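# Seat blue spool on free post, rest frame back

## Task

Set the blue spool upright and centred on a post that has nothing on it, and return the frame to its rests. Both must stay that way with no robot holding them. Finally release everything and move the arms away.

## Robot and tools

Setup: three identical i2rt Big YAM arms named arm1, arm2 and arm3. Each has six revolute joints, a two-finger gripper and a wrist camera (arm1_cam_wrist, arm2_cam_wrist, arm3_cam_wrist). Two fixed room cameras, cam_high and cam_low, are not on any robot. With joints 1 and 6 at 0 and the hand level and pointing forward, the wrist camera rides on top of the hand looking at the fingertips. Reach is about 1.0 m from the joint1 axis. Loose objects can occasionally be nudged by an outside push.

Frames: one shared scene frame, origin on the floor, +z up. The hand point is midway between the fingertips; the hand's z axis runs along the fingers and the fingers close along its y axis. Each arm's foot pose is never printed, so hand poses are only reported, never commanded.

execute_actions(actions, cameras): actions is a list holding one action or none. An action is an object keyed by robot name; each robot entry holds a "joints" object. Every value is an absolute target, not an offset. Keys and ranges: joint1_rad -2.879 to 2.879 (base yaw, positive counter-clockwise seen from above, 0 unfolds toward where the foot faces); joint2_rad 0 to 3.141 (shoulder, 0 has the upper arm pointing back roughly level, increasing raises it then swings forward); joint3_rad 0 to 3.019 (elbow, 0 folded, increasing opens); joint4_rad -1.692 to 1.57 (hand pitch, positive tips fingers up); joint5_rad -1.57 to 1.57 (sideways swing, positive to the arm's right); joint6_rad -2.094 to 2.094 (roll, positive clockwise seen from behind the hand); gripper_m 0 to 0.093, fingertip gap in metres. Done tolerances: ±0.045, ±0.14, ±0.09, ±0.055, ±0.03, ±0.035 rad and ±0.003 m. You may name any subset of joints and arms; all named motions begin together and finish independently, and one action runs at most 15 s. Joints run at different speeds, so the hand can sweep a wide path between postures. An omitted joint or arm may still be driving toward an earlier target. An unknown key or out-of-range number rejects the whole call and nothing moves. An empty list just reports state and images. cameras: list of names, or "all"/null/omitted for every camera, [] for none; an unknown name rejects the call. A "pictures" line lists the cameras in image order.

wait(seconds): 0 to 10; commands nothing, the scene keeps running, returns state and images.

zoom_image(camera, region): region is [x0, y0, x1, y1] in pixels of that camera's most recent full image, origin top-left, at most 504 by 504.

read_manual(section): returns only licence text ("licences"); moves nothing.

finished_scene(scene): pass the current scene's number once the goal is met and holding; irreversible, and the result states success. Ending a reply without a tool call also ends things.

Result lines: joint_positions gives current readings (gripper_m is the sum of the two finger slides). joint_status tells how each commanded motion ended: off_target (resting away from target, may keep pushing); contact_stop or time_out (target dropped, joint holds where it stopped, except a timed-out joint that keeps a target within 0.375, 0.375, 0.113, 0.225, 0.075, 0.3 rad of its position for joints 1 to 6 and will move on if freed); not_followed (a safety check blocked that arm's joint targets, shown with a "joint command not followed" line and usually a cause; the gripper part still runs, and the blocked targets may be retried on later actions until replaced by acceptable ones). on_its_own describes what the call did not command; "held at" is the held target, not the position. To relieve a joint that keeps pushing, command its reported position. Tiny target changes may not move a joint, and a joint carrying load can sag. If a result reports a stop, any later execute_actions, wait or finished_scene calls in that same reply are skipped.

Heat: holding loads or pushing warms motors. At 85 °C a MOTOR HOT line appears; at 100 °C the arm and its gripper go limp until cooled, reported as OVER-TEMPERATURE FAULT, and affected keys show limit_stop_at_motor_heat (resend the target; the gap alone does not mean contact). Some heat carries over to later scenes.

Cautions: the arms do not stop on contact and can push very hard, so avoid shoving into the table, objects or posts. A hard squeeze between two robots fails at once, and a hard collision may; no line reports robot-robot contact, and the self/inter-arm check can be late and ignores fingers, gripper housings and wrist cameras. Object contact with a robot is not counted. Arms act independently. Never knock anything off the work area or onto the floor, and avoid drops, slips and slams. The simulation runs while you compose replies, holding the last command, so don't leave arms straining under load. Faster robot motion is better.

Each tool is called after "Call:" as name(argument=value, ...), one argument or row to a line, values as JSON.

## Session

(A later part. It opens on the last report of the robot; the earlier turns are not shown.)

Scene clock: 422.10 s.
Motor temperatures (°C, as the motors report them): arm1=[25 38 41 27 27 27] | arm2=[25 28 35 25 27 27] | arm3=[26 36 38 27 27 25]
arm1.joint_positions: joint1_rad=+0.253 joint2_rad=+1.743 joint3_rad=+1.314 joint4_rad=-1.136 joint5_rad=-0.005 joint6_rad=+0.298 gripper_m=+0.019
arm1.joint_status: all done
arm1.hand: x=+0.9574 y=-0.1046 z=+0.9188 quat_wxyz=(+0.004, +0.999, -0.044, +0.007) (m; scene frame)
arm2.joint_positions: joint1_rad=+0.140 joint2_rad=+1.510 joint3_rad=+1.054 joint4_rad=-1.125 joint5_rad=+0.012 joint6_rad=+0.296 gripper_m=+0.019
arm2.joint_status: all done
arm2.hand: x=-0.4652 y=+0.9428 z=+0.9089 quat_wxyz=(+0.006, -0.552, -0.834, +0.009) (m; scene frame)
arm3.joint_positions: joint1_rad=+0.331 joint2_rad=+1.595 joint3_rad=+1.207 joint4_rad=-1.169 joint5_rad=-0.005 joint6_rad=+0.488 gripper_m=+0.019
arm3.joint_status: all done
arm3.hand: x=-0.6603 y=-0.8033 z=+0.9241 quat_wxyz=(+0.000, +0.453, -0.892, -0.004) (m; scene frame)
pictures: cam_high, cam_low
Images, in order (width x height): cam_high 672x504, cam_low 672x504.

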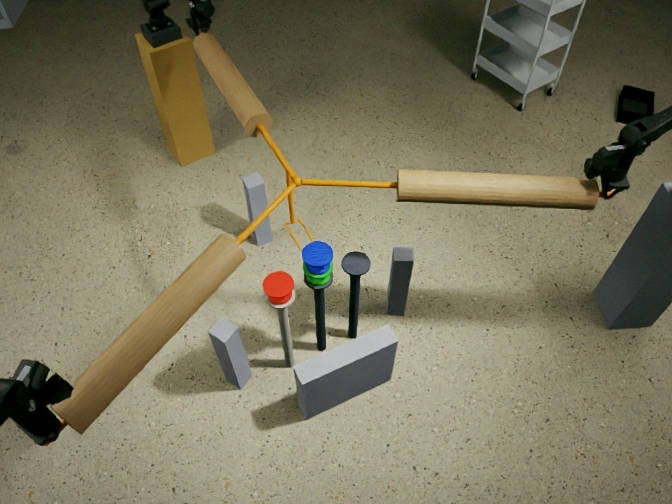

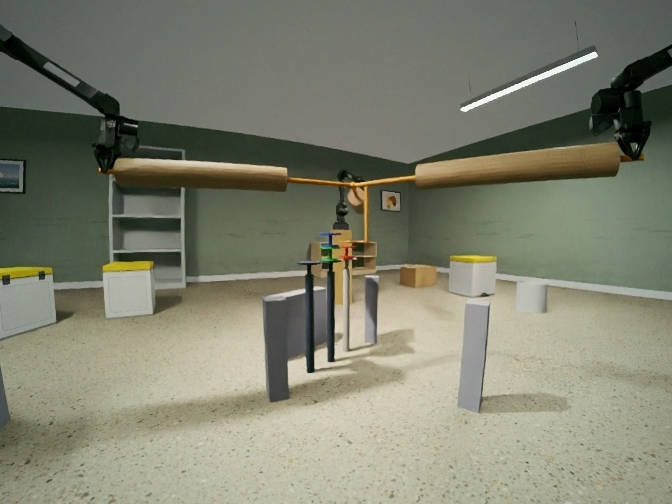

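Call:
zoom_image(
  camera="cam_low",
  region=[290, 170, 420, 280],
)

Call:
zoom_image(
  camera="cam_high",
  region=[230, 140, 410, 320],
)

Region (290, 170, 420, 280) of cam_low's 672x504 image, scaled by 3.877, with more detail than that image has; it fills the top 426 rows of this view, and the rest is white.

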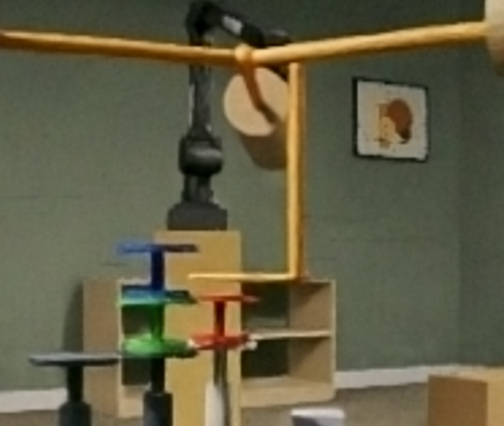

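Region (230, 140, 410, 320) of cam_high's 672x504 image, scaled by 2.800, with more detail than that image has.

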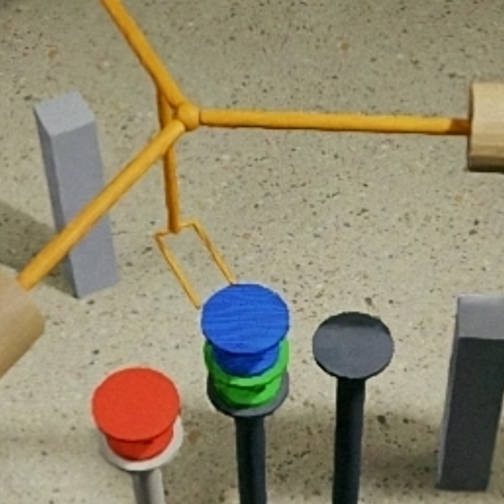

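Call:
execute_actions(
  actions=[
    {"arm1": {"joints": {"joint1_rad": 0.37, "joint2_rad": 1.678, "joint3_rad": 1.299, "joint4_rad": -1.156, "joint6_rad": 0.417}}, "arm2": {"joints": {"joint1_rad": 0.107, "joint2_rad": 1.628, "joint3_rad": 1.291, "joint4_rad": -1.215, "joint6_rad": 0.258}}, "arm3": {"joints": {"joint1_rad": 0.222, "joint2_rad": 1.456, "joint3_rad": 1.076, "joint4_rad": -1.16, "joint6_rad": 0.382}}},
  ],
  cameras=["cam_high", "cam_low"],
)

Call:
zoom_image(
  camera="cam_low",
  region=[290, 170, 420, 280],
)

Call:
zoom_image(
  camera="cam_high",
  region=[230, 140, 410, 320],
)

Scene clock: 466.57 s.
Motor temperatures (°C, as the motors report them): arm1=[25 39 40 27 27 27] | arm2=[25 29 38 25 27 27] | arm3=[26 34 37 27 27 25]
arm1.joint_positions: joint1_rad=+0.374 joint2_rad=+1.719 joint3_rad=+1.286 joint4_rad=-1.147 joint5_rad=-0.004 joint6_rad=+0.415 gripper_m=+0.019
arm1.joint_status: all done
arm1.hand: x=+0.9859 y=-0.1588 z=+0.9208 quat_wxyz=(+0.001, +0.999, -0.042, +0.014) (m; scene frame)
arm2.joint_positions: joint1_rad=+0.101 joint2_rad=+1.645 joint3_rad=+1.249 joint4_rad=-1.187 joint5_rad=+0.011 joint6_rad=+0.256 gripper_m=+0.019
arm2.joint_status: all done
arm2.hand: x=-0.4408 y=+0.8854 z=+0.9208 quat_wxyz=(+0.007, -0.552, -0.834, +0.008) (m; scene frame)
arm3.joint_positions: joint1_rad=+0.235 joint2_rad=+1.471 joint3_rad=+1.067 joint4_rad=-1.158 joint5_rad=-0.009 joint6_rad=+0.393 gripper_m=+0.019
arm3.joint_status: all done
arm3.hand: x=-0.6304 y=-0.8610 z=+0.9252 quat_wxyz=(+0.003, +0.453, -0.892, -0.002) (m; scene frame)
pictures: cam_high, cam_low
Images, in order (width x height): cam_high 672x504, cam_low 672x504.

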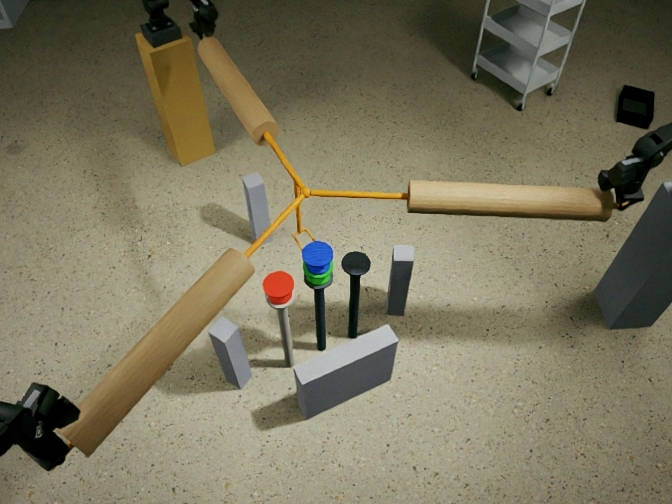

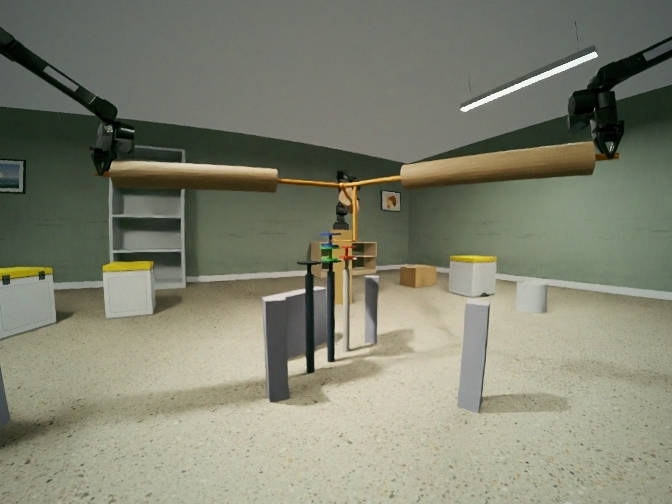

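Region (290, 170, 420, 280) of cam_low's 672x504 image, scaled by 3.877, with more detail than that image has; it fills the top 426 rows of this view, and the rest is white.

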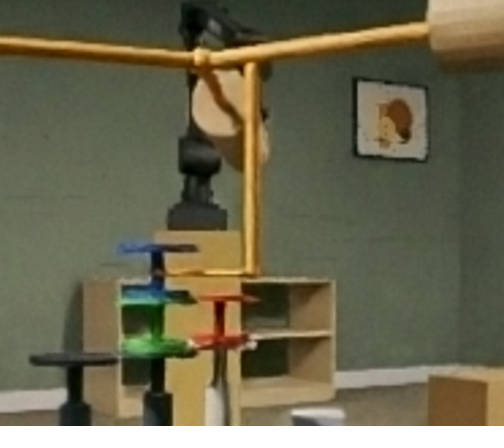

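Region (230, 140, 410, 320) of cam_high's 672x504 image, scaled by 2.800, with more detail than that image has.

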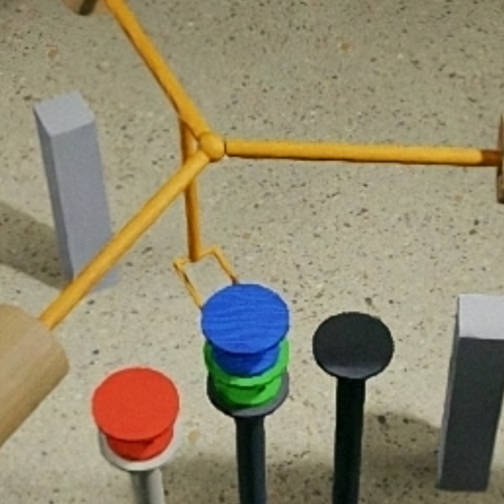

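Call:
execute_actions(
  actions=[
    {"arm1": {"joints": {"joint1_rad": 0.499, "joint2_rad": 1.68, "joint3_rad": 1.285, "joint4_rad": -1.125, "joint6_rad": 0.548}}, "arm2": {"joints": {"joint1_rad": 0.08, "joint2_rad": 1.782, "joint3_rad": 1.497, "joint4_rad": -1.251, "joint6_rad": 0.229}}, "arm3": {"joints": {"joint1_rad": 0.111, "joint2_rad": 1.332, "joint3_rad": 0.938, "joint4_rad": -1.134, "joint6_rad": 0.272}}},
  ],
  cameras=["cam_high", "cam_low"],
)

Call:
zoom_image(
  camera="cam_low",
  region=[270, 170, 400, 280],
)

Call:
zoom_image(
  camera="cam_high",
  region=[230, 140, 410, 320],
)

Scene clock: 492.17 s.
Motor temperatures (°C, as the motors report them): arm1=[25 40 41 27 27 27] | arm2=[25 30 40 25 26 27] | arm3=[26 34 38 27 27 25]
arm1.joint_positions: joint1_rad=+0.508 joint2_rad=+1.719 joint3_rad=+1.272 joint4_rad=-1.136 joint5_rad=-0.007 joint6_rad=+0.546 gripper_m=+0.019
arm1.joint_status: all done
arm1.hand: x=+1.0140 y=-0.2184 z=+0.9168 quat_wxyz=(+0.001, +0.999, -0.041, +0.016) (m; scene frame)
arm2.joint_positions: joint1_rad=+0.073 joint2_rad=+1.802 joint3_rad=+1.451 joint4_rad=-1.229 joint5_rad=+0.012 joint6_rad=+0.228 gripper_m=+0.019
arm2.joint_status: all done
arm2.hand: x=-0.4138 y=+0.8262 z=+0.9173 quat_wxyz=(+0.006, -0.552, -0.834, +0.009) (m; scene frame)
arm3.joint_positions: joint1_rad=+0.120 joint2_rad=+1.348 joint3_rad=+0.927 joint4_rad=-1.135 joint5_rad=-0.009 joint6_rad=+0.279 gripper_m=+0.019
arm3.joint_status: all done
arm3.hand: x=-0.6024 y=-0.9199 z=+0.9209 quat_wxyz=(+0.000, +0.452, -0.892, -0.005) (m; scene frame)
pictures: cam_high, cam_low
Images, in order (width x height): cam_high 672x504, cam_low 672x504.

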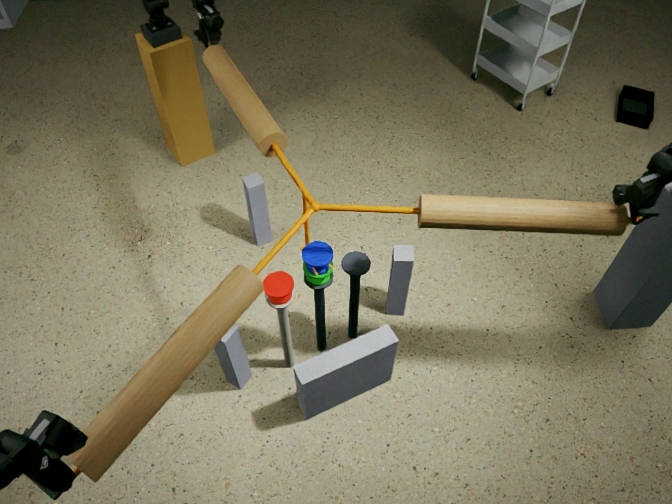

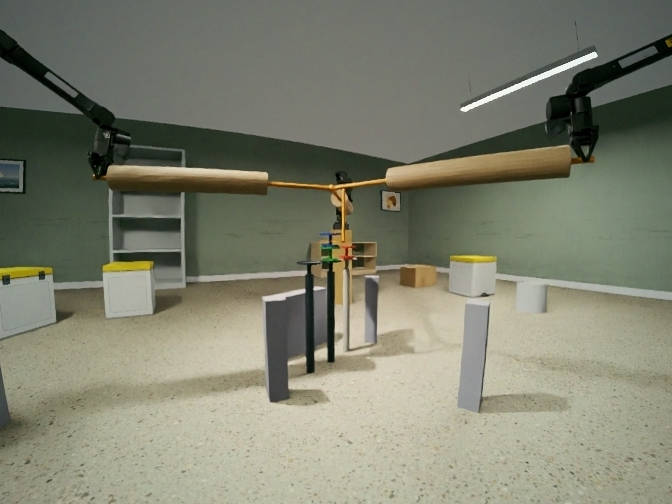

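Region (270, 170, 400, 280) of cam_low's 672x504 image, scaled by 3.877, with more detail than that image has; it fills the top 426 rows of this view, and the rest is white.

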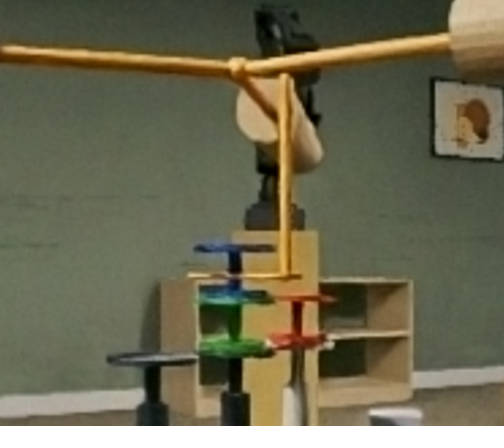

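Region (230, 140, 410, 320) of cam_high's 672x504 image, scaled by 2.800, with more detail than that image has.

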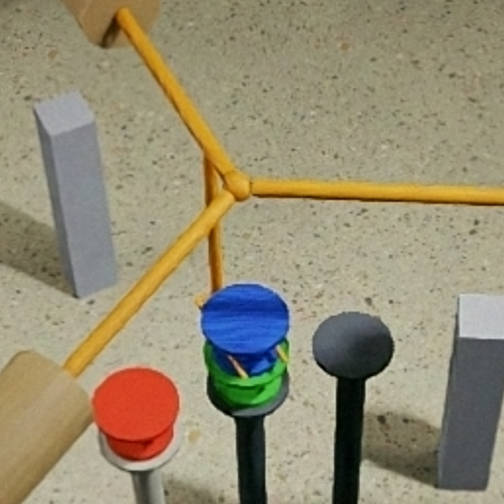

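Call:
execute_actions(
  actions=[
    {"arm1": {"joints": {"joint2_rad": 1.612, "joint3_rad": 1.395, "joint4_rad": -1.29}}, "arm2": {"joints": {"joint2_rad": 1.731, "joint3_rad": 1.605, "joint4_rad": -1.39}}, "arm3": {"joints": {"joint2_rad": 1.277, "joint3_rad": 1.065, "joint4_rad": -1.32}}},
  ],
  cameras=["cam_high", "cam_low"],
)

Call:
zoom_image(
  camera="cam_low",
  region=[270, 160, 400, 280],
)

Call:
zoom_image(
  camera="cam_high",
  region=[230, 140, 410, 320],
)

Scene clock: 513.57 s.
Motor temperatures (°C, as the motors report them): arm1=[25 40 41 27 27 27] | arm2=[25 31 41 25 27 27] | arm3=[26 33 38 27 27 25]
arm1.joint_positions: joint1_rad=+0.507 joint2_rad=+1.632 joint3_rad=+1.339 joint4_rad=-1.264 joint5_rad=-0.007 joint6_rad=+0.546 gripper_m=+0.019
arm1.joint_status: all done
arm1.hand: x=+1.0168 y=-0.2160 z=+0.9810 quat_wxyz=(+0.007, +0.999, -0.041, +0.004) (m; scene frame)
arm2.joint_positions: joint1_rad=+0.073 joint2_rad=+1.747 joint3_rad=+1.554 joint4_rad=-1.375 joint5_rad=+0.013 joint6_rad=+0.227 gripper_m=+0.019
arm2.joint_status: all done
arm2.hand: x=-0.4141 y=+0.8268 z=+0.9832 quat_wxyz=(+0.001, -0.551, -0.834, +0.012) (m; scene frame)
arm3.joint_positions: joint1_rad=+0.118 joint2_rad=+1.292 joint3_rad=+1.021 joint4_rad=-1.283 joint5_rad=+0.000 joint6_rad=+0.276 gripper_m=+0.019
arm3.joint_status: all done
arm3.hand: x=-0.6005 y=-0.9215 z=+0.9733 quat_wxyz=(-0.004, +0.452, -0.892, -0.002) (m; scene frame)
pictures: cam_high, cam_low
Images, in order (width x height): cam_high 672x504, cam_low 672x504.

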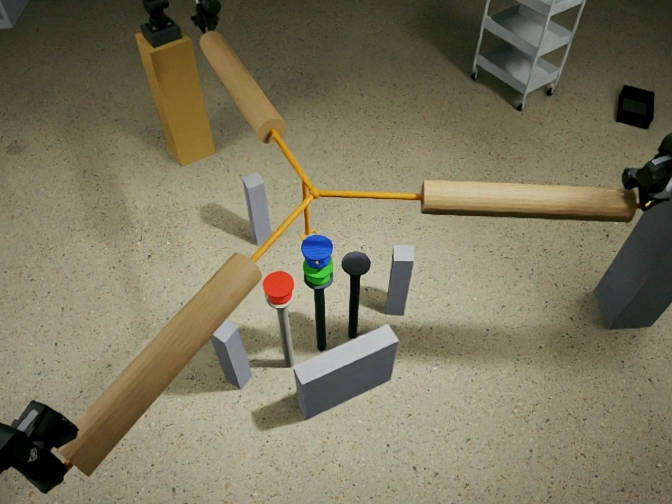

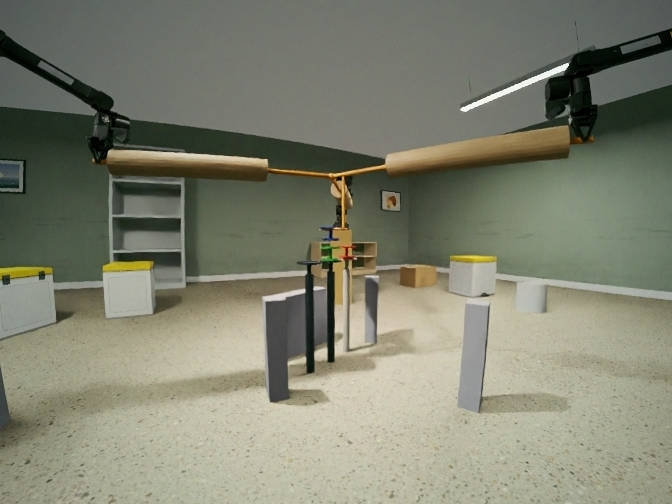

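Region (270, 160, 400, 280) of cam_low's 672x504 image, scaled by 3.877, with more detail than that image has; it fills the top 465 rows of this view, and the rest is white.

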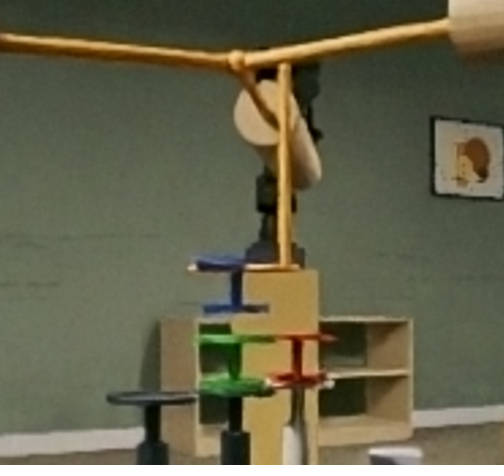

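Region (230, 140, 410, 320) of cam_high's 672x504 image, scaled by 2.800, with more detail than that image has.

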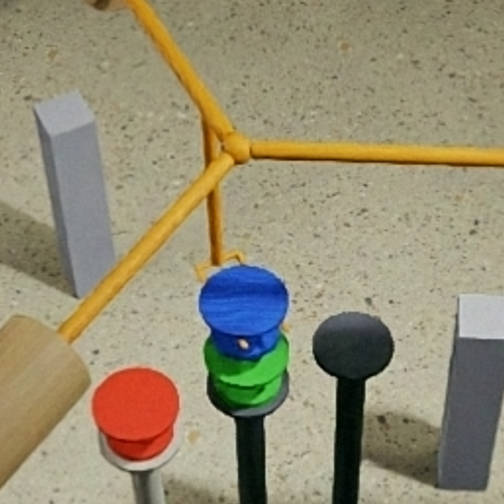

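Call:
execute_actions(
  actions=[
    {"arm1": {"joints": {"joint1_rad": 0.497, "joint2_rad": 1.444, "joint3_rad": 1.158, "joint4_rad": -1.235, "joint6_rad": 0.544}}, "arm2": {"joints": {"joint1_rad": 0.216, "joint2_rad": 1.784, "joint3_rad": 1.657, "joint4_rad": -1.395, "joint6_rad": 0.365}}, "arm3": {"joints": {"joint1_rad": -0.006, "joint2_rad": 1.44, "joint3_rad": 1.23, "joint4_rad": -1.317, "joint6_rad": 0.156}}},
  ],
  cameras=[],
)

Call:
execute_actions(
  actions=[
    {"arm1": {"joints": {"joint1_rad": 0.487, "joint2_rad": 1.254, "joint3_rad": 0.969, "joint4_rad": -1.237, "joint6_rad": 0.534}}, "arm2": {"joints": {"joint1_rad": 0.339, "joint2_rad": 1.846, "joint3_rad": 1.746, "joint4_rad": -1.422, "joint6_rad": 0.488}}, "arm3": {"joints": {"joint1_rad": -0.092, "joint2_rad": 1.597, "joint3_rad": 1.41, "joint4_rad": -1.34, "joint6_rad": 0.07}}},
  ],
  cameras=["cam_high", "cam_low"],
)

Call:
zoom_image(
  camera="cam_low",
  region=[250, 160, 380, 280],
)

Call:
zoom_image(
  camera="cam_high",
  region=[250, 140, 430, 320],
)

Scene clock: 542.10 s.
Motor temperatures (°C, as the motors report them): arm1=[25 40 47 27 27 27] | arm2=[25 31 44 25 27 27] | arm3=[26 32 43 27 27 25]
arm1.joint_positions: joint1_rad=+0.507 joint2_rad=+1.461 joint3_rad=+1.146 joint4_rad=-1.253 joint5_rad=-0.010 joint6_rad=+0.547 gripper_m=+0.019
arm1.joint_status: all done
arm1.hand: x=+1.0798 y=-0.1849 z=+0.9840 quat_wxyz=(+0.006, +0.999, -0.042, +0.010) (m; scene frame)
arm2.joint_positions: joint1_rad=+0.213 joint2_rad=+1.803 joint3_rad=+1.603 joint4_rad=-1.380 joint5_rad=+0.011 joint6_rad=+0.365 gripper_m=+0.019
arm2.joint_status: all done
arm2.hand: x=-0.3453 y=+0.8628 z=+0.9718 quat_wxyz=(+0.006, -0.551, -0.835, +0.009) (m; scene frame)
arm3.joint_positions: joint1_rad=+0.007 joint2_rad=+1.460 joint3_rad=+1.184 joint4_rad=-1.299 joint5_rad=-0.005 joint6_rad=+0.167 gripper_m=+0.019
arm3.joint_status: all done
arm3.hand: x=-0.5391 y=-0.8844 z=+0.9718 quat_wxyz=(+0.006, +0.451, -0.892, +0.003) (m; scene frame)
pictures: none
No camera images: the call's "cameras" was empty. Leave "cameras" out to get every camera's image.

Scene clock: 543.03 s.
Motor temperatures (°C, as the motors report them): arm1=[25 40 47 27 27 27] | arm2=[25 31 44 25 27 27] | arm3=[26 32 43 27 27 25]
arm1.joint_positions: joint1_rad=+0.496 joint2_rad=+1.266 joint3_rad=+0.950 joint4_rad=-1.239 joint5_rad=-0.007 joint6_rad=+0.539 gripper_m=+0.019
arm1.joint_status: all done
arm1.hand: x=+1.1422 y=-0.1489 z=+0.9825 quat_wxyz=(+0.008, +0.999, -0.043, +0.003) (m; scene frame)
arm2.joint_positions: joint1_rad=+0.334 joint2_rad=+1.864 joint3_rad=+1.692 joint4_rad=-1.408 joint5_rad=+0.010 joint6_rad=+0.485 gripper_m=+0.019
arm2.joint_status: all done
arm2.hand: x=-0.2824 y=+0.8968 z=+0.9719 quat_wxyz=(+0.005, -0.550, -0.835, +0.009) (m; scene frame)
arm3.joint_positions: joint1_rad=-0.082 joint2_rad=+1.620 joint3_rad=+1.358 joint4_rad=-1.321 joint5_rad=-0.006 joint6_rad=+0.078 gripper_m=+0.019
arm3.joint_status: all done
arm3.hand: x=-0.4751 y=-0.8511 z=+0.9681 quat_wxyz=(+0.009, +0.452, -0.892, +0.004) (m; scene frame)
pictures: cam_high, cam_low
Images, in order (width x height): cam_high 672x504, cam_low 672x504.

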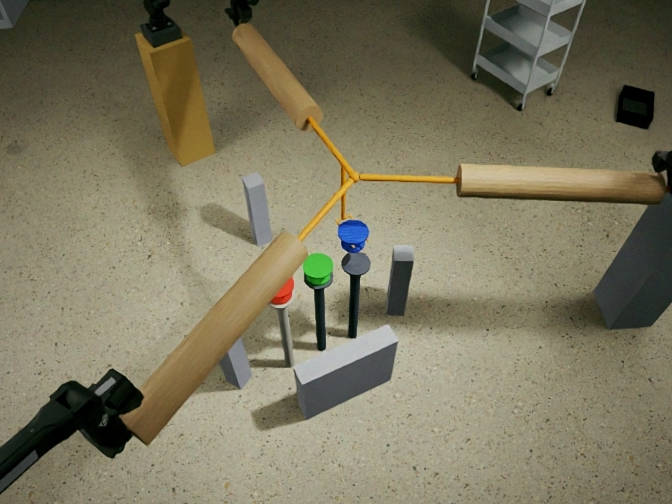

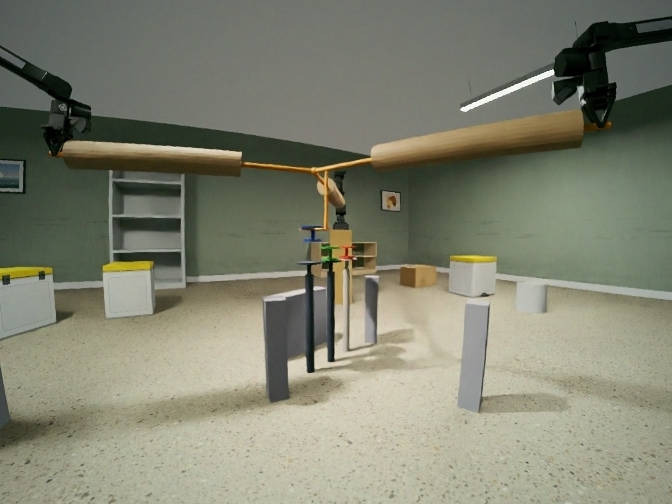

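Region (250, 160, 380, 280) of cam_low's 672x504 image, scaled by 3.877, with more detail than that image has; it fills the top 465 rows of this view, and the rest is white.

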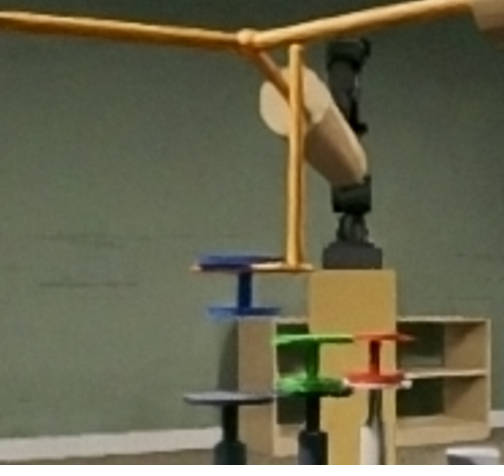

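Region (250, 140, 430, 320) of cam_high's 672x504 image, scaled by 2.800, with more detail than that image has.

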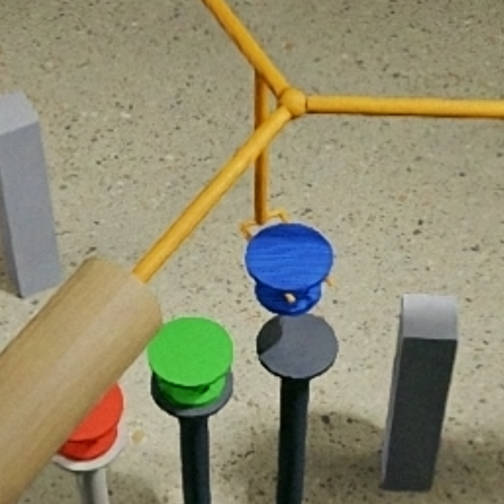

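Call:
execute_actions(
  actions=[
    {"arm1": {"joints": {"joint1_rad": 0.55, "joint2_rad": 1.385, "joint3_rad": 0.825, "joint4_rad": -0.965, "joint6_rad": 0.6}}, "arm2": {"joints": {"joint1_rad": 0.318, "joint2_rad": 1.962, "joint3_rad": 1.655, "joint4_rad": -1.225, "joint6_rad": 0.467}}, "arm3": {"joints": {"joint1_rad": -0.135, "joint2_rad": 1.632, "joint3_rad": 1.19, "joint4_rad": -1.08, "joint6_rad": 0.026}}},
  ],
  cameras=["cam_high", "cam_low"],
)

Call:
zoom_image(
  camera="cam_low",
  region=[250, 160, 380, 280],
)

Call:
zoom_image(
  camera="cam_high",
  region=[250, 140, 430, 320],
)

Scene clock: 564.23 s.
Motor temperatures (°C, as the motors report them): arm1=[25 38 45 27 27 27] | arm2=[25 32 45 25 26 27] | arm3=[26 34 45 27 27 25]
arm1.joint_positions: joint1_rad=+0.551 joint2_rad=+1.407 joint3_rad=+0.812 joint4_rad=-0.981 joint5_rad=-0.015 joint6_rad=+0.590 gripper_m=+0.019
arm1.joint_status: all done
arm1.hand: x=+1.1510 y=-0.1681 z=+0.8904 quat_wxyz=(+0.006, +0.999, -0.041, +0.015) (m; scene frame)
arm2.joint_positions: joint1_rad=+0.309 joint2_rad=+2.000 joint3_rad=+1.630 joint4_rad=-1.224 joint5_rad=+0.008 joint6_rad=+0.465 gripper_m=+0.019
arm2.joint_status: all done
arm2.hand: x=-0.2752 y=+0.8716 z=+0.8727 quat_wxyz=(+0.011, -0.552, -0.834, +0.008) (m; scene frame)
arm3.joint_positions: joint1_rad=-0.129 joint2_rad=+1.660 joint3_rad=+1.181 joint4_rad=-1.089 joint5_rad=-0.002 joint6_rad=+0.029 gripper_m=+0.019
arm3.joint_status: all done
arm3.hand: x=-0.4623 y=-0.8738 z=+0.8872 quat_wxyz=(+0.001, +0.452, -0.892, +0.002) (m; scene frame)
pictures: cam_high, cam_low
Images, in order (width x height): cam_high 672x504, cam_low 672x504.

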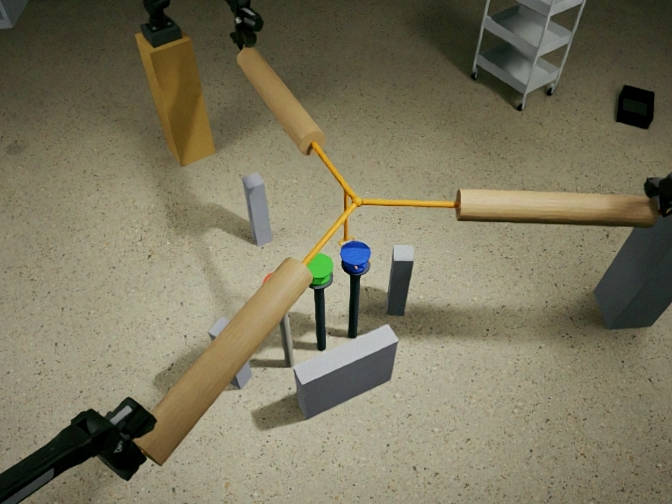

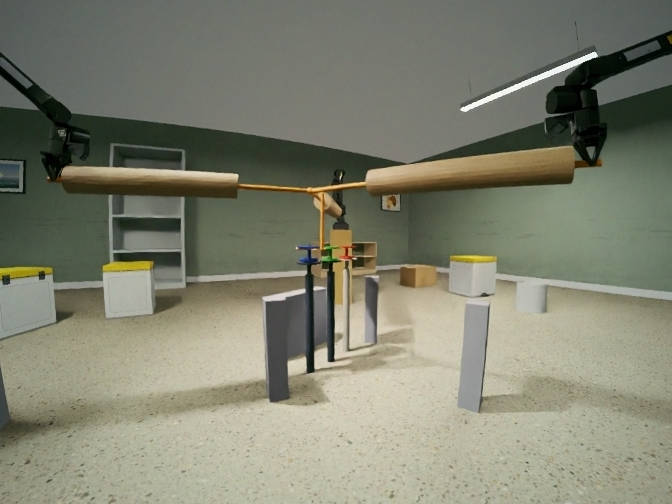

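Region (250, 160, 380, 280) of cam_low's 672x504 image, scaled by 3.877, with more detail than that image has; it fills the top 465 rows of this view, and the rest is white.

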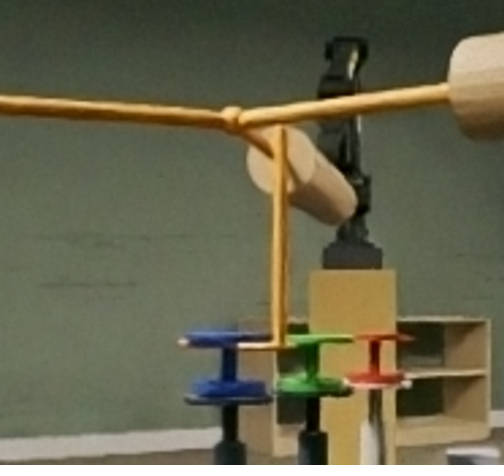

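Region (250, 140, 430, 320) of cam_high's 672x504 image, scaled by 2.800, with more detail than that image has.

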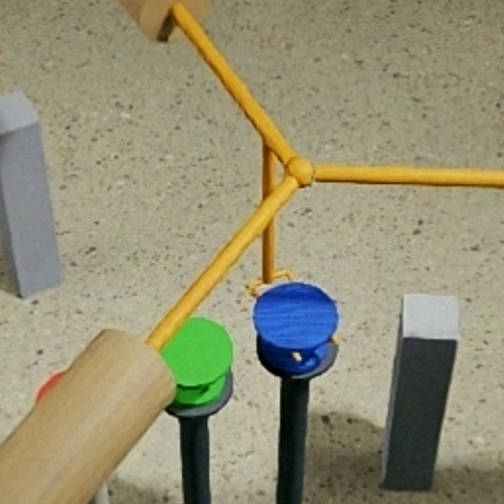

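Call:
zoom_image(
  camera="cam_high",
  region=[295, 225, 385, 300],
)

Call:
zoom_image(
  camera="cam_low",
  region=[285, 235, 365, 275],
)

Region (295, 225, 385, 300) of cam_high's 672x504 image, scaled by 5.600, with more detail than that image has.

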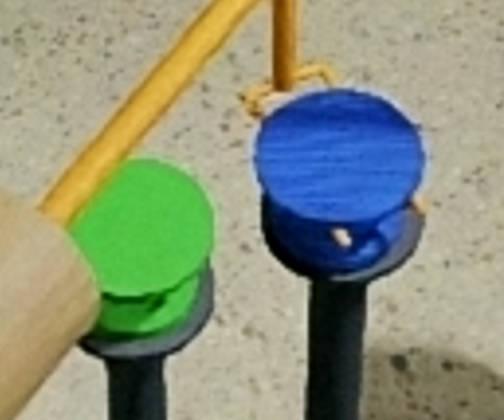

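Region (285, 235, 365, 275) of cam_low's 672x504 image, scaled by 6.300, with more detail than that image has.

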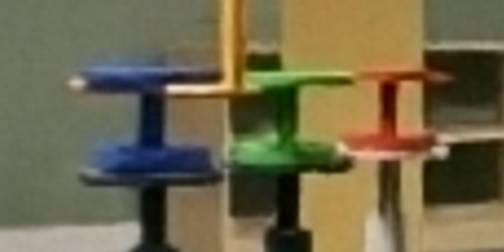

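Call:
execute_actions(
  actions=[
    {"arm1": {"joints": {"joint2_rad": 1.445, "joint3_rad": 0.782, "joint4_rad": -0.84}}, "arm2": {"joints": {"joint2_rad": 1.98, "joint3_rad": 1.62, "joint4_rad": -1.148}}, "arm3": {"joints": {"joint2_rad": 1.668, "joint3_rad": 1.143, "joint4_rad": -0.98}}},
  ],
  cameras=["cam_high", "cam_low"],
)

Call:
zoom_image(
  camera="cam_low",
  region=[270, 215, 370, 280],
)

Call:
zoom_image(
  camera="cam_high",
  region=[295, 225, 385, 300],
)

Scene clock: 611.50 s.
Motor temperatures (°C, as the motors report them): arm1=[25 37 43 27 28 27] | arm2=[25 34 42 25 26 27] | arm3=[26 35 40 27 27 25]
arm1.joint_positions: joint1_rad=+0.551 joint2_rad=+1.458 joint3_rad=+0.766 joint4_rad=-0.868 joint5_rad=-0.013 joint6_rad=+0.590 gripper_m=+0.019
arm1.joint_status: all done
arm1.hand: x=+1.1505 y=-0.1683 z=+0.8599 quat_wxyz=(+0.009, +0.999, -0.041, +0.007) (m; scene frame)
arm2.joint_positions: joint1_rad=+0.309 joint2_rad=+2.000 joint3_rad=+1.598 joint4_rad=-1.173 joint5_rad=+0.007 joint6_rad=+0.465 gripper_m=+0.019
arm2.joint_status: all done
arm2.hand: x=-0.2752 y=+0.8716 z=+0.8613 quat_wxyz=(+0.002, -0.552, -0.834, +0.008) (m; scene frame)
arm3.joint_positions: joint1_rad=-0.129 joint2_rad=+1.681 joint3_rad=+1.136 joint4_rad=-1.000 joint5_rad=-0.004 joint6_rad=+0.029 gripper_m=+0.019
arm3.joint_status: all done
arm3.hand: x=-0.4620 y=-0.8732 z=+0.8628 quat_wxyz=(-0.008, +0.452, -0.892, -0.004) (m; scene frame)
pictures: cam_high, cam_low
Images, in order (width x height): cam_high 672x504, cam_low 672x504.

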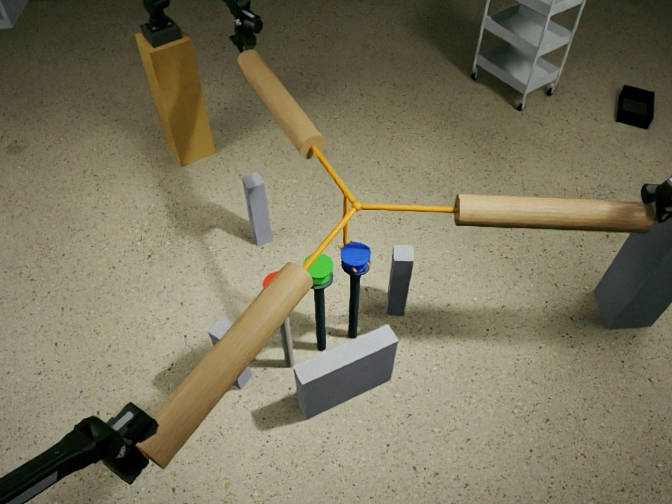

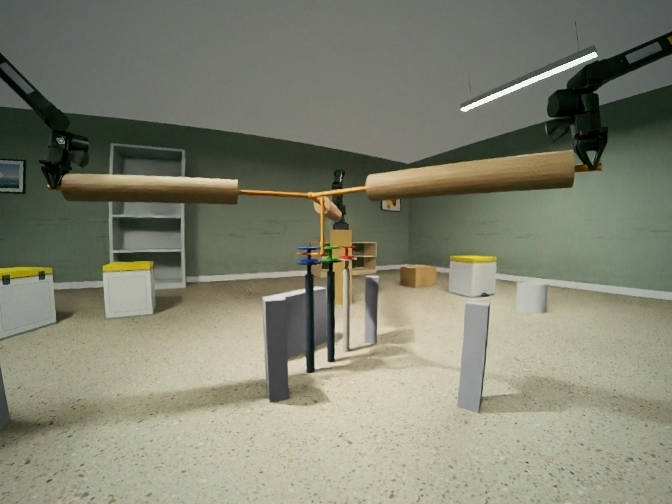

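Region (270, 215, 370, 280) of cam_low's 672x504 image, scaled by 5.040, with more detail than that image has; it fills the top 328 rows of this view, and the rest is white.

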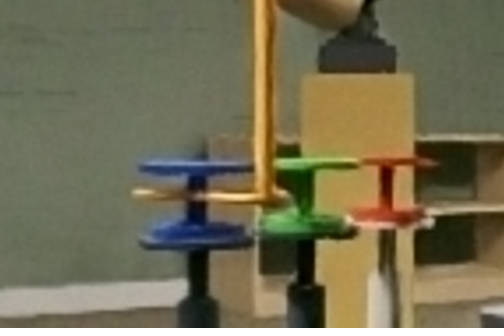

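Region (295, 225, 385, 300) of cam_high's 672x504 image, scaled by 5.600, with more detail than that image has.

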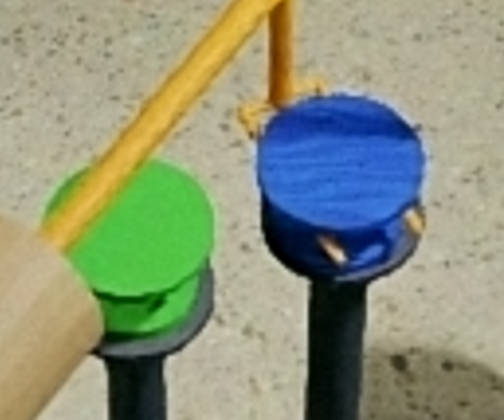

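Call:
execute_actions(
  actions=[
    {"arm1": {"joints": {"joint1_rad": 0.358, "joint6_rad": 0.405}}, "arm2": {"joints": {"joint1_rad": 0.373, "joint2_rad": 1.855, "joint3_rad": 1.403, "joint4_rad": -1.056, "joint6_rad": 0.526}}, "arm3": {"joints": {"joint1_rad": -0.01, "joint2_rad": 1.762, "joint3_rad": 1.30, "joint4_rad": -1.05, "joint6_rad": 0.148}}},
  ],
  cameras=[],
)

Call:
execute_actions(
  actions=[
    {"arm1": {"joints": {"joint1_rad": 0.177, "joint2_rad": 1.47, "joint3_rad": 0.83, "joint4_rad": -0.86, "joint6_rad": 0.224}}, "arm2": {"joints": {"joint1_rad": 0.439, "joint2_rad": 1.728, "joint3_rad": 1.217, "joint4_rad": -0.996, "joint6_rad": 0.592}}, "arm3": {"joints": {"joint1_rad": 0.084, "joint2_rad": 1.86, "joint3_rad": 1.445, "joint4_rad": -1.098, "joint6_rad": 0.241}}},
  ],
  cameras=["cam_high", "cam_low"],
)

Call:
zoom_image(
  camera="cam_high",
  region=[250, 140, 430, 320],
)

Scene clock: 664.97 s.
Motor temperatures (°C, as the motors report them): arm1=[25 36 43 27 28 27] | arm2=[25 35 42 25 26 27] | arm3=[26 34 40 27 27 25]
arm1.joint_positions: joint1_rad=+0.362 joint2_rad=+1.458 joint3_rad=+0.766 joint4_rad=-0.859 joint5_rad=-0.011 joint6_rad=+0.407 gripper_m=+0.019
arm1.joint_status: all done
arm1.hand: x=+1.1219 y=-0.1096 z=+0.8593 quat_wxyz=(+0.009, +0.999, -0.044, +0.001) (m; scene frame)
arm2.joint_positions: joint1_rad=+0.372 joint2_rad=+1.886 joint3_rad=+1.381 joint4_rad=-1.081 joint5_rad=+0.005 joint6_rad=+0.525 gripper_m=+0.019
arm2.joint_status: all done
arm2.hand: x=-0.2979 y=+0.9351 z=+0.8485 quat_wxyz=(+0.007, -0.551, -0.834, +0.007) (m; scene frame)
arm3.joint_positions: joint1_rad=-0.004 joint2_rad=+1.779 joint3_rad=+1.257 joint4_rad=-1.031 joint5_rad=-0.001 joint6_rad=+0.150 gripper_m=+0.019
arm3.joint_status: all done
arm3.hand: x=-0.4937 y=-0.8097 z=+0.8574 quat_wxyz=(-0.005, +0.454, -0.891, -0.002) (m; scene frame)
pictures: none
No camera images: the call's "cameras" was empty. Leave "cameras" out to get every camera's image.

Scene clock: 665.93 s.
Motor temperatures (°C, as the motors report them): arm1=[25 36 43 27 28 27] | arm2=[25 35 42 25 26 27] | arm3=[26 34 40 27 27 25]
arm1.joint_positions: joint1_rad=+0.179 joint2_rad=+1.472 joint3_rad=+0.783 joint4_rad=-0.859 joint5_rad=-0.006 joint6_rad=+0.223 gripper_m=+0.019
arm1.joint_status: all done
arm1.hand: x=+1.1005 y=-0.0483 z=+0.8593 quat_wxyz=(+0.006, +0.999, -0.044, -0.002) (m; scene frame)
arm2.joint_positions: joint1_rad=+0.442 joint2_rad=+1.752 joint3_rad=+1.197 joint4_rad=-1.013 joint5_rad=+0.005 joint6_rad=+0.592 gripper_m=+0.019
arm2.joint_status: all done
arm2.hand: x=-0.3201 y=+0.9938 z=+0.8529 quat_wxyz=(-0.002, -0.550, -0.835, +0.007) (m; scene frame)
arm3.joint_positions: joint1_rad=+0.079 joint2_rad=+1.875 joint3_rad=+1.404 joint4_rad=-1.078 joint5_rad=+0.003 joint6_rad=+0.235 gripper_m=+0.019
arm3.joint_status: all done
arm3.hand: x=-0.5142 y=-0.7520 z=+0.8586 quat_wxyz=(-0.007, +0.453, -0.891, -0.002) (m; scene frame)
pictures: cam_high, cam_low
Images, in order (width x height): cam_high 672x504, cam_low 672x504.

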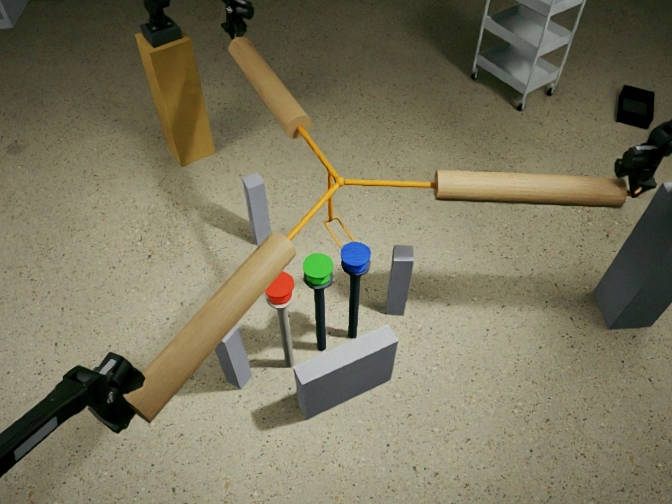

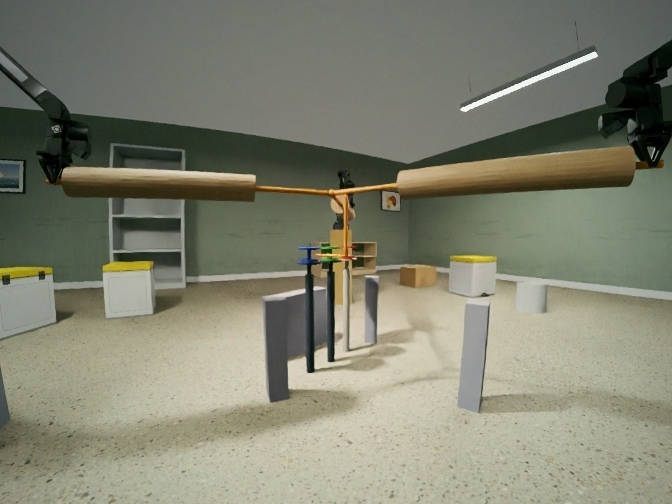

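Region (250, 140, 430, 320) of cam_high's 672x504 image, scaled by 2.800, with more detail than that image has.

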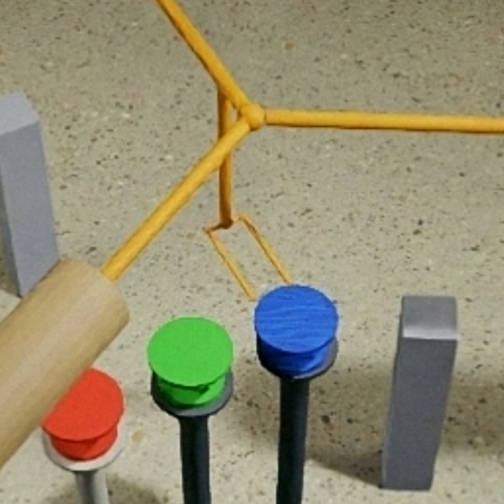

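Call:
execute_actions(
  actions=[
    {"arm1": {"joints": {"joint1_rad": 0.087, "joint2_rad": 1.727, "joint3_rad": 1.077, "joint4_rad": -0.852, "joint6_rad": 0.134}}, "arm2": {"joints": {"joint1_rad": 0.367, "joint2_rad": 1.56, "joint3_rad": 0.909, "joint4_rad": -0.853, "joint6_rad": 0.519}}, "arm3": {"joints": {"joint1_rad": 0.262, "joint2_rad": 1.894, "joint3_rad": 1.385, "joint4_rad": -1.005, "joint6_rad": 0.42}}},
  ],
  cameras=[],
)

Call:
execute_actions(
  actions=[
    {"arm1": {"joints": {"joint1_rad": 0.022, "joint2_rad": 2.005, "joint3_rad": 1.34, "joint4_rad": -0.834, "joint6_rad": 0.072}}, "arm2": {"joints": {"joint1_rad": 0.275, "joint2_rad": 1.49, "joint3_rad": 0.605, "joint4_rad": -0.635, "joint6_rad": 0.425}}, "arm3": {"joints": {"joint1_rad": 0.435, "joint2_rad": 2.01, "joint3_rad": 1.42, "joint4_rad": -0.91, "joint6_rad": 0.593}}},
  ],
  cameras=[],
)

Call:
execute_actions(
  actions=[
    {"arm1": {"joints": {"joint2_rad": 2.197, "joint3_rad": 1.315, "joint4_rad": -0.63}}, "arm2": {"joints": {"joint2_rad": 1.84, "joint3_rad": 0.57, "joint4_rad": -0.27}}, "arm3": {"joints": {"joint2_rad": 2.19, "joint3_rad": 1.382, "joint4_rad": -0.715}}},
  ],
  cameras=[],
)

Call:
execute_actions(
  actions=[
    {"arm1": {"joints": {"joint2_rad": 2.42, "joint3_rad": 1.385, "joint4_rad": -0.475}}, "arm2": {"joints": {"joint2_rad": 2.212, "joint3_rad": 0.64, "joint4_rad": 0.03}}, "arm3": {"joints": {"joint2_rad": 2.4, "joint3_rad": 1.437, "joint4_rad": -0.555}}},
  ],
  cameras=["cam_high", "cam_low"],
)

Scene clock: 693.20 s.
Motor temperatures (°C, as the motors report them): arm1=[25 36 46 27 28 27] | arm2=[25 34 41 25 26 27] | arm3=[26 36 43 27 27 25]
arm1.joint_positions: joint1_rad=+0.096 joint2_rad=+1.741 joint3_rad=+1.041 joint4_rad=-0.852 joint5_rad=-0.004 joint6_rad=+0.140 gripper_m=+0.019
arm1.joint_status: all done
arm1.hand: x=+1.0013 y=-0.0238 z=+0.8322 quat_wxyz=(+0.004, +0.999, -0.044, +0.000) (m; scene frame)
arm2.joint_positions: joint1_rad=+0.374 joint2_rad=+1.584 joint3_rad=+0.889 joint4_rad=-0.876 joint5_rad=+0.001 joint6_rad=+0.531 gripper_m=+0.019
arm2.joint_status: all done
arm2.hand: x=-0.4140 y=+1.0238 z=+0.8270 quat_wxyz=(+0.000, -0.552, -0.834, +0.005) (m; scene frame)
arm3.joint_positions: joint1_rad=+0.271 joint2_rad=+1.910 joint3_rad=+1.376 joint4_rad=-1.011 joint5_rad=-0.002 joint6_rad=+0.428 gripper_m=+0.019
arm3.joint_status: all done
arm3.hand: x=-0.6149 y=-0.7199 z=+0.8307 quat_wxyz=(-0.005, +0.453, -0.891, -0.007) (m; scene frame)
pictures: none
No camera images: the call's "cameras" was empty. Leave "cameras" out to get every camera's image.

Scene clock: 694.20 s.
Motor temperatures (°C, as the motors report them): arm1=[25 36 47 27 28 27] | arm2=[25 33 41 25 26 27] | arm3=[26 36 43 27 27 25]
arm1.joint_positions: joint1_rad=+0.032 joint2_rad=+2.027 joint3_rad=+1.302 joint4_rad=-0.829 joint5_rad=-0.002 joint6_rad=+0.073 gripper_m=+0.019
arm1.joint_status: all done
arm1.hand: x=+0.9114 y=+0.0062 z=+0.7720 quat_wxyz=(+0.002, +0.999, -0.042, +0.000) (m; scene frame)
arm2.joint_positions: joint1_rad=+0.269 joint2_rad=+1.514 joint3_rad=+0.594 joint4_rad=-0.650 joint5_rad=+0.008 joint6_rad=+0.427 gripper_m=+0.019
arm2.joint_status: all done
arm2.hand: x=-0.5060 y=+1.0509 z=+0.7722 quat_wxyz=(+0.000, -0.553, -0.833, +0.009) (m; scene frame)
arm3.joint_positions: joint1_rad=+0.436 joint2_rad=+2.034 joint3_rad=+1.386 joint4_rad=-0.895 joint5_rad=+0.001 joint6_rad=+0.591 gripper_m=+0.019
arm3.joint_status: all done
arm3.hand: x=-0.7029 y=-0.6935 z=+0.7683 quat_wxyz=(-0.005, +0.454, -0.891, -0.008) (m; scene frame)
pictures: none
No camera images: the call's "cameras" was empty. Leave "cameras" out to get every camera's image.

Scene clock: 695.30 s.
Motor temperatures (°C, as the motors report them): arm1=[25 37 46 27 28 27] | arm2=[25 33 41 25 26 27] | arm3=[26 36 43 27 27 25]
arm1.joint_positions: joint1_rad=+0.023 joint2_rad=+2.231 joint3_rad=+1.302 joint4_rad=-0.630 joint5_rad=+0.003 joint6_rad=+0.066 gripper_m=+0.019
arm1.joint_status: all done
arm1.hand: x=+0.9136 y=+0.0114 z=+0.6666 quat_wxyz=(+0.000, +0.999, -0.043, +0.002) (m; scene frame)
arm2.joint_positions: joint1_rad=+0.271 joint2_rad=+1.851 joint3_rad=+0.564 joint4_rad=-0.284 joint5_rad=+0.004 joint6_rad=+0.424 gripper_m=+0.019
arm2.joint_status: all done
arm2.hand: x=-0.5068 y=+1.0519 z=+0.6724 quat_wxyz=(+0.000, -0.551, -0.834, +0.007) (m; scene frame)
arm3.joint_positions: joint1_rad=+0.427 joint2_rad=+2.224 joint3_rad=+1.384 joint4_rad=-0.711 joint5_rad=-0.001 joint6_rad=+0.587 gripper_m=+0.019
arm3.joint_status: all done
arm3.hand: x=-0.6982 y=-0.6921 z=+0.6654 quat_wxyz=(-0.002, +0.451, -0.892, -0.005) (m; scene frame)
pictures: none
No camera images: the call's "cameras" was empty. Leave "cameras" out to get every camera's image.

Scene clock: 696.33 s.
Motor temperatures (°C, as the motors report them): arm1=[25 37 46 27 28 27] | arm2=[25 33 41 25 26 27] | arm3=[26 36 43 27 27 25]
arm1.joint_positions: joint1_rad=+0.029 joint2_rad=+2.448 joint3_rad=+1.364 joint4_rad=-0.475 joint5_rad=-0.001 joint6_rad=+0.067 gripper_m=+0.019
arm1.joint_status: all done
arm1.hand: x=+0.9168 y=+0.0072 z=+0.5675 quat_wxyz=(+0.001, +0.999, -0.041, +0.003) (m; scene frame)
arm2.joint_positions: joint1_rad=+0.273 joint2_rad=+2.222 joint3_rad=+0.642 joint4_rad=+0.016 joint5_rad=+0.008 joint6_rad=+0.424 gripper_m=+0.019
arm2.joint_status: all done
arm2.hand: x=-0.5032 y=+1.0473 z=+0.5721 quat_wxyz=(-0.003, -0.550, -0.835, +0.009) (m; scene frame)
arm3.joint_positions: joint1_rad=+0.419 joint2_rad=+2.424 joint3_rad=+1.418 joint4_rad=-0.542 joint5_rad=+0.002 joint6_rad=+0.580 gripper_m=+0.019
arm3.joint_status: all done
arm3.hand: x=-0.6935 y=-0.6972 z=+0.5657 quat_wxyz=(-0.004, +0.451, -0.893, -0.005) (m; scene frame)
pictures: cam_high, cam_low
Images, in order (width x height): cam_high 672x504, cam_low 672x504.

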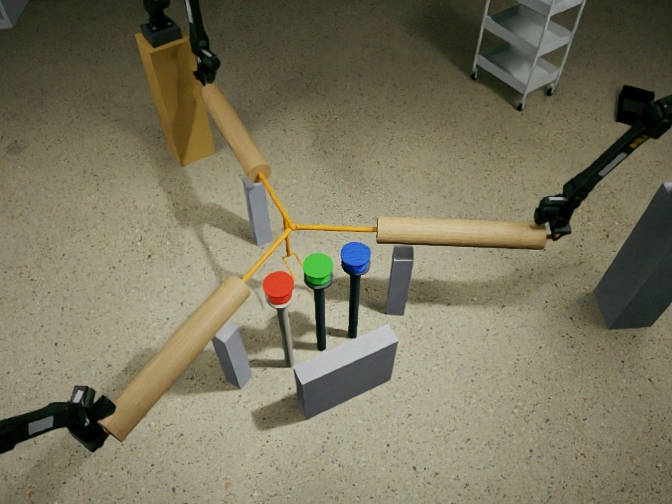

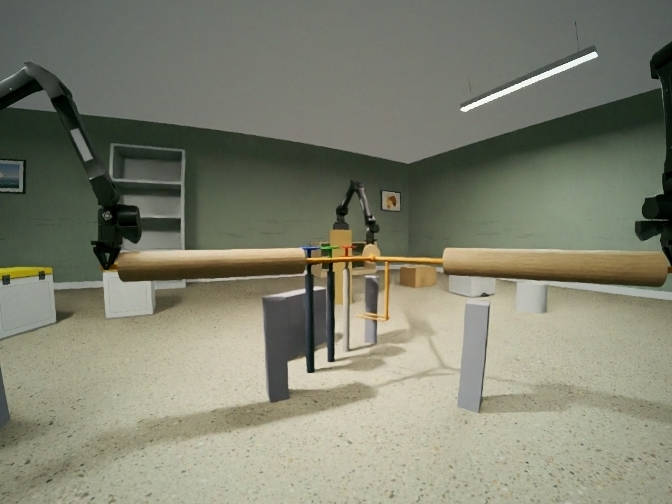

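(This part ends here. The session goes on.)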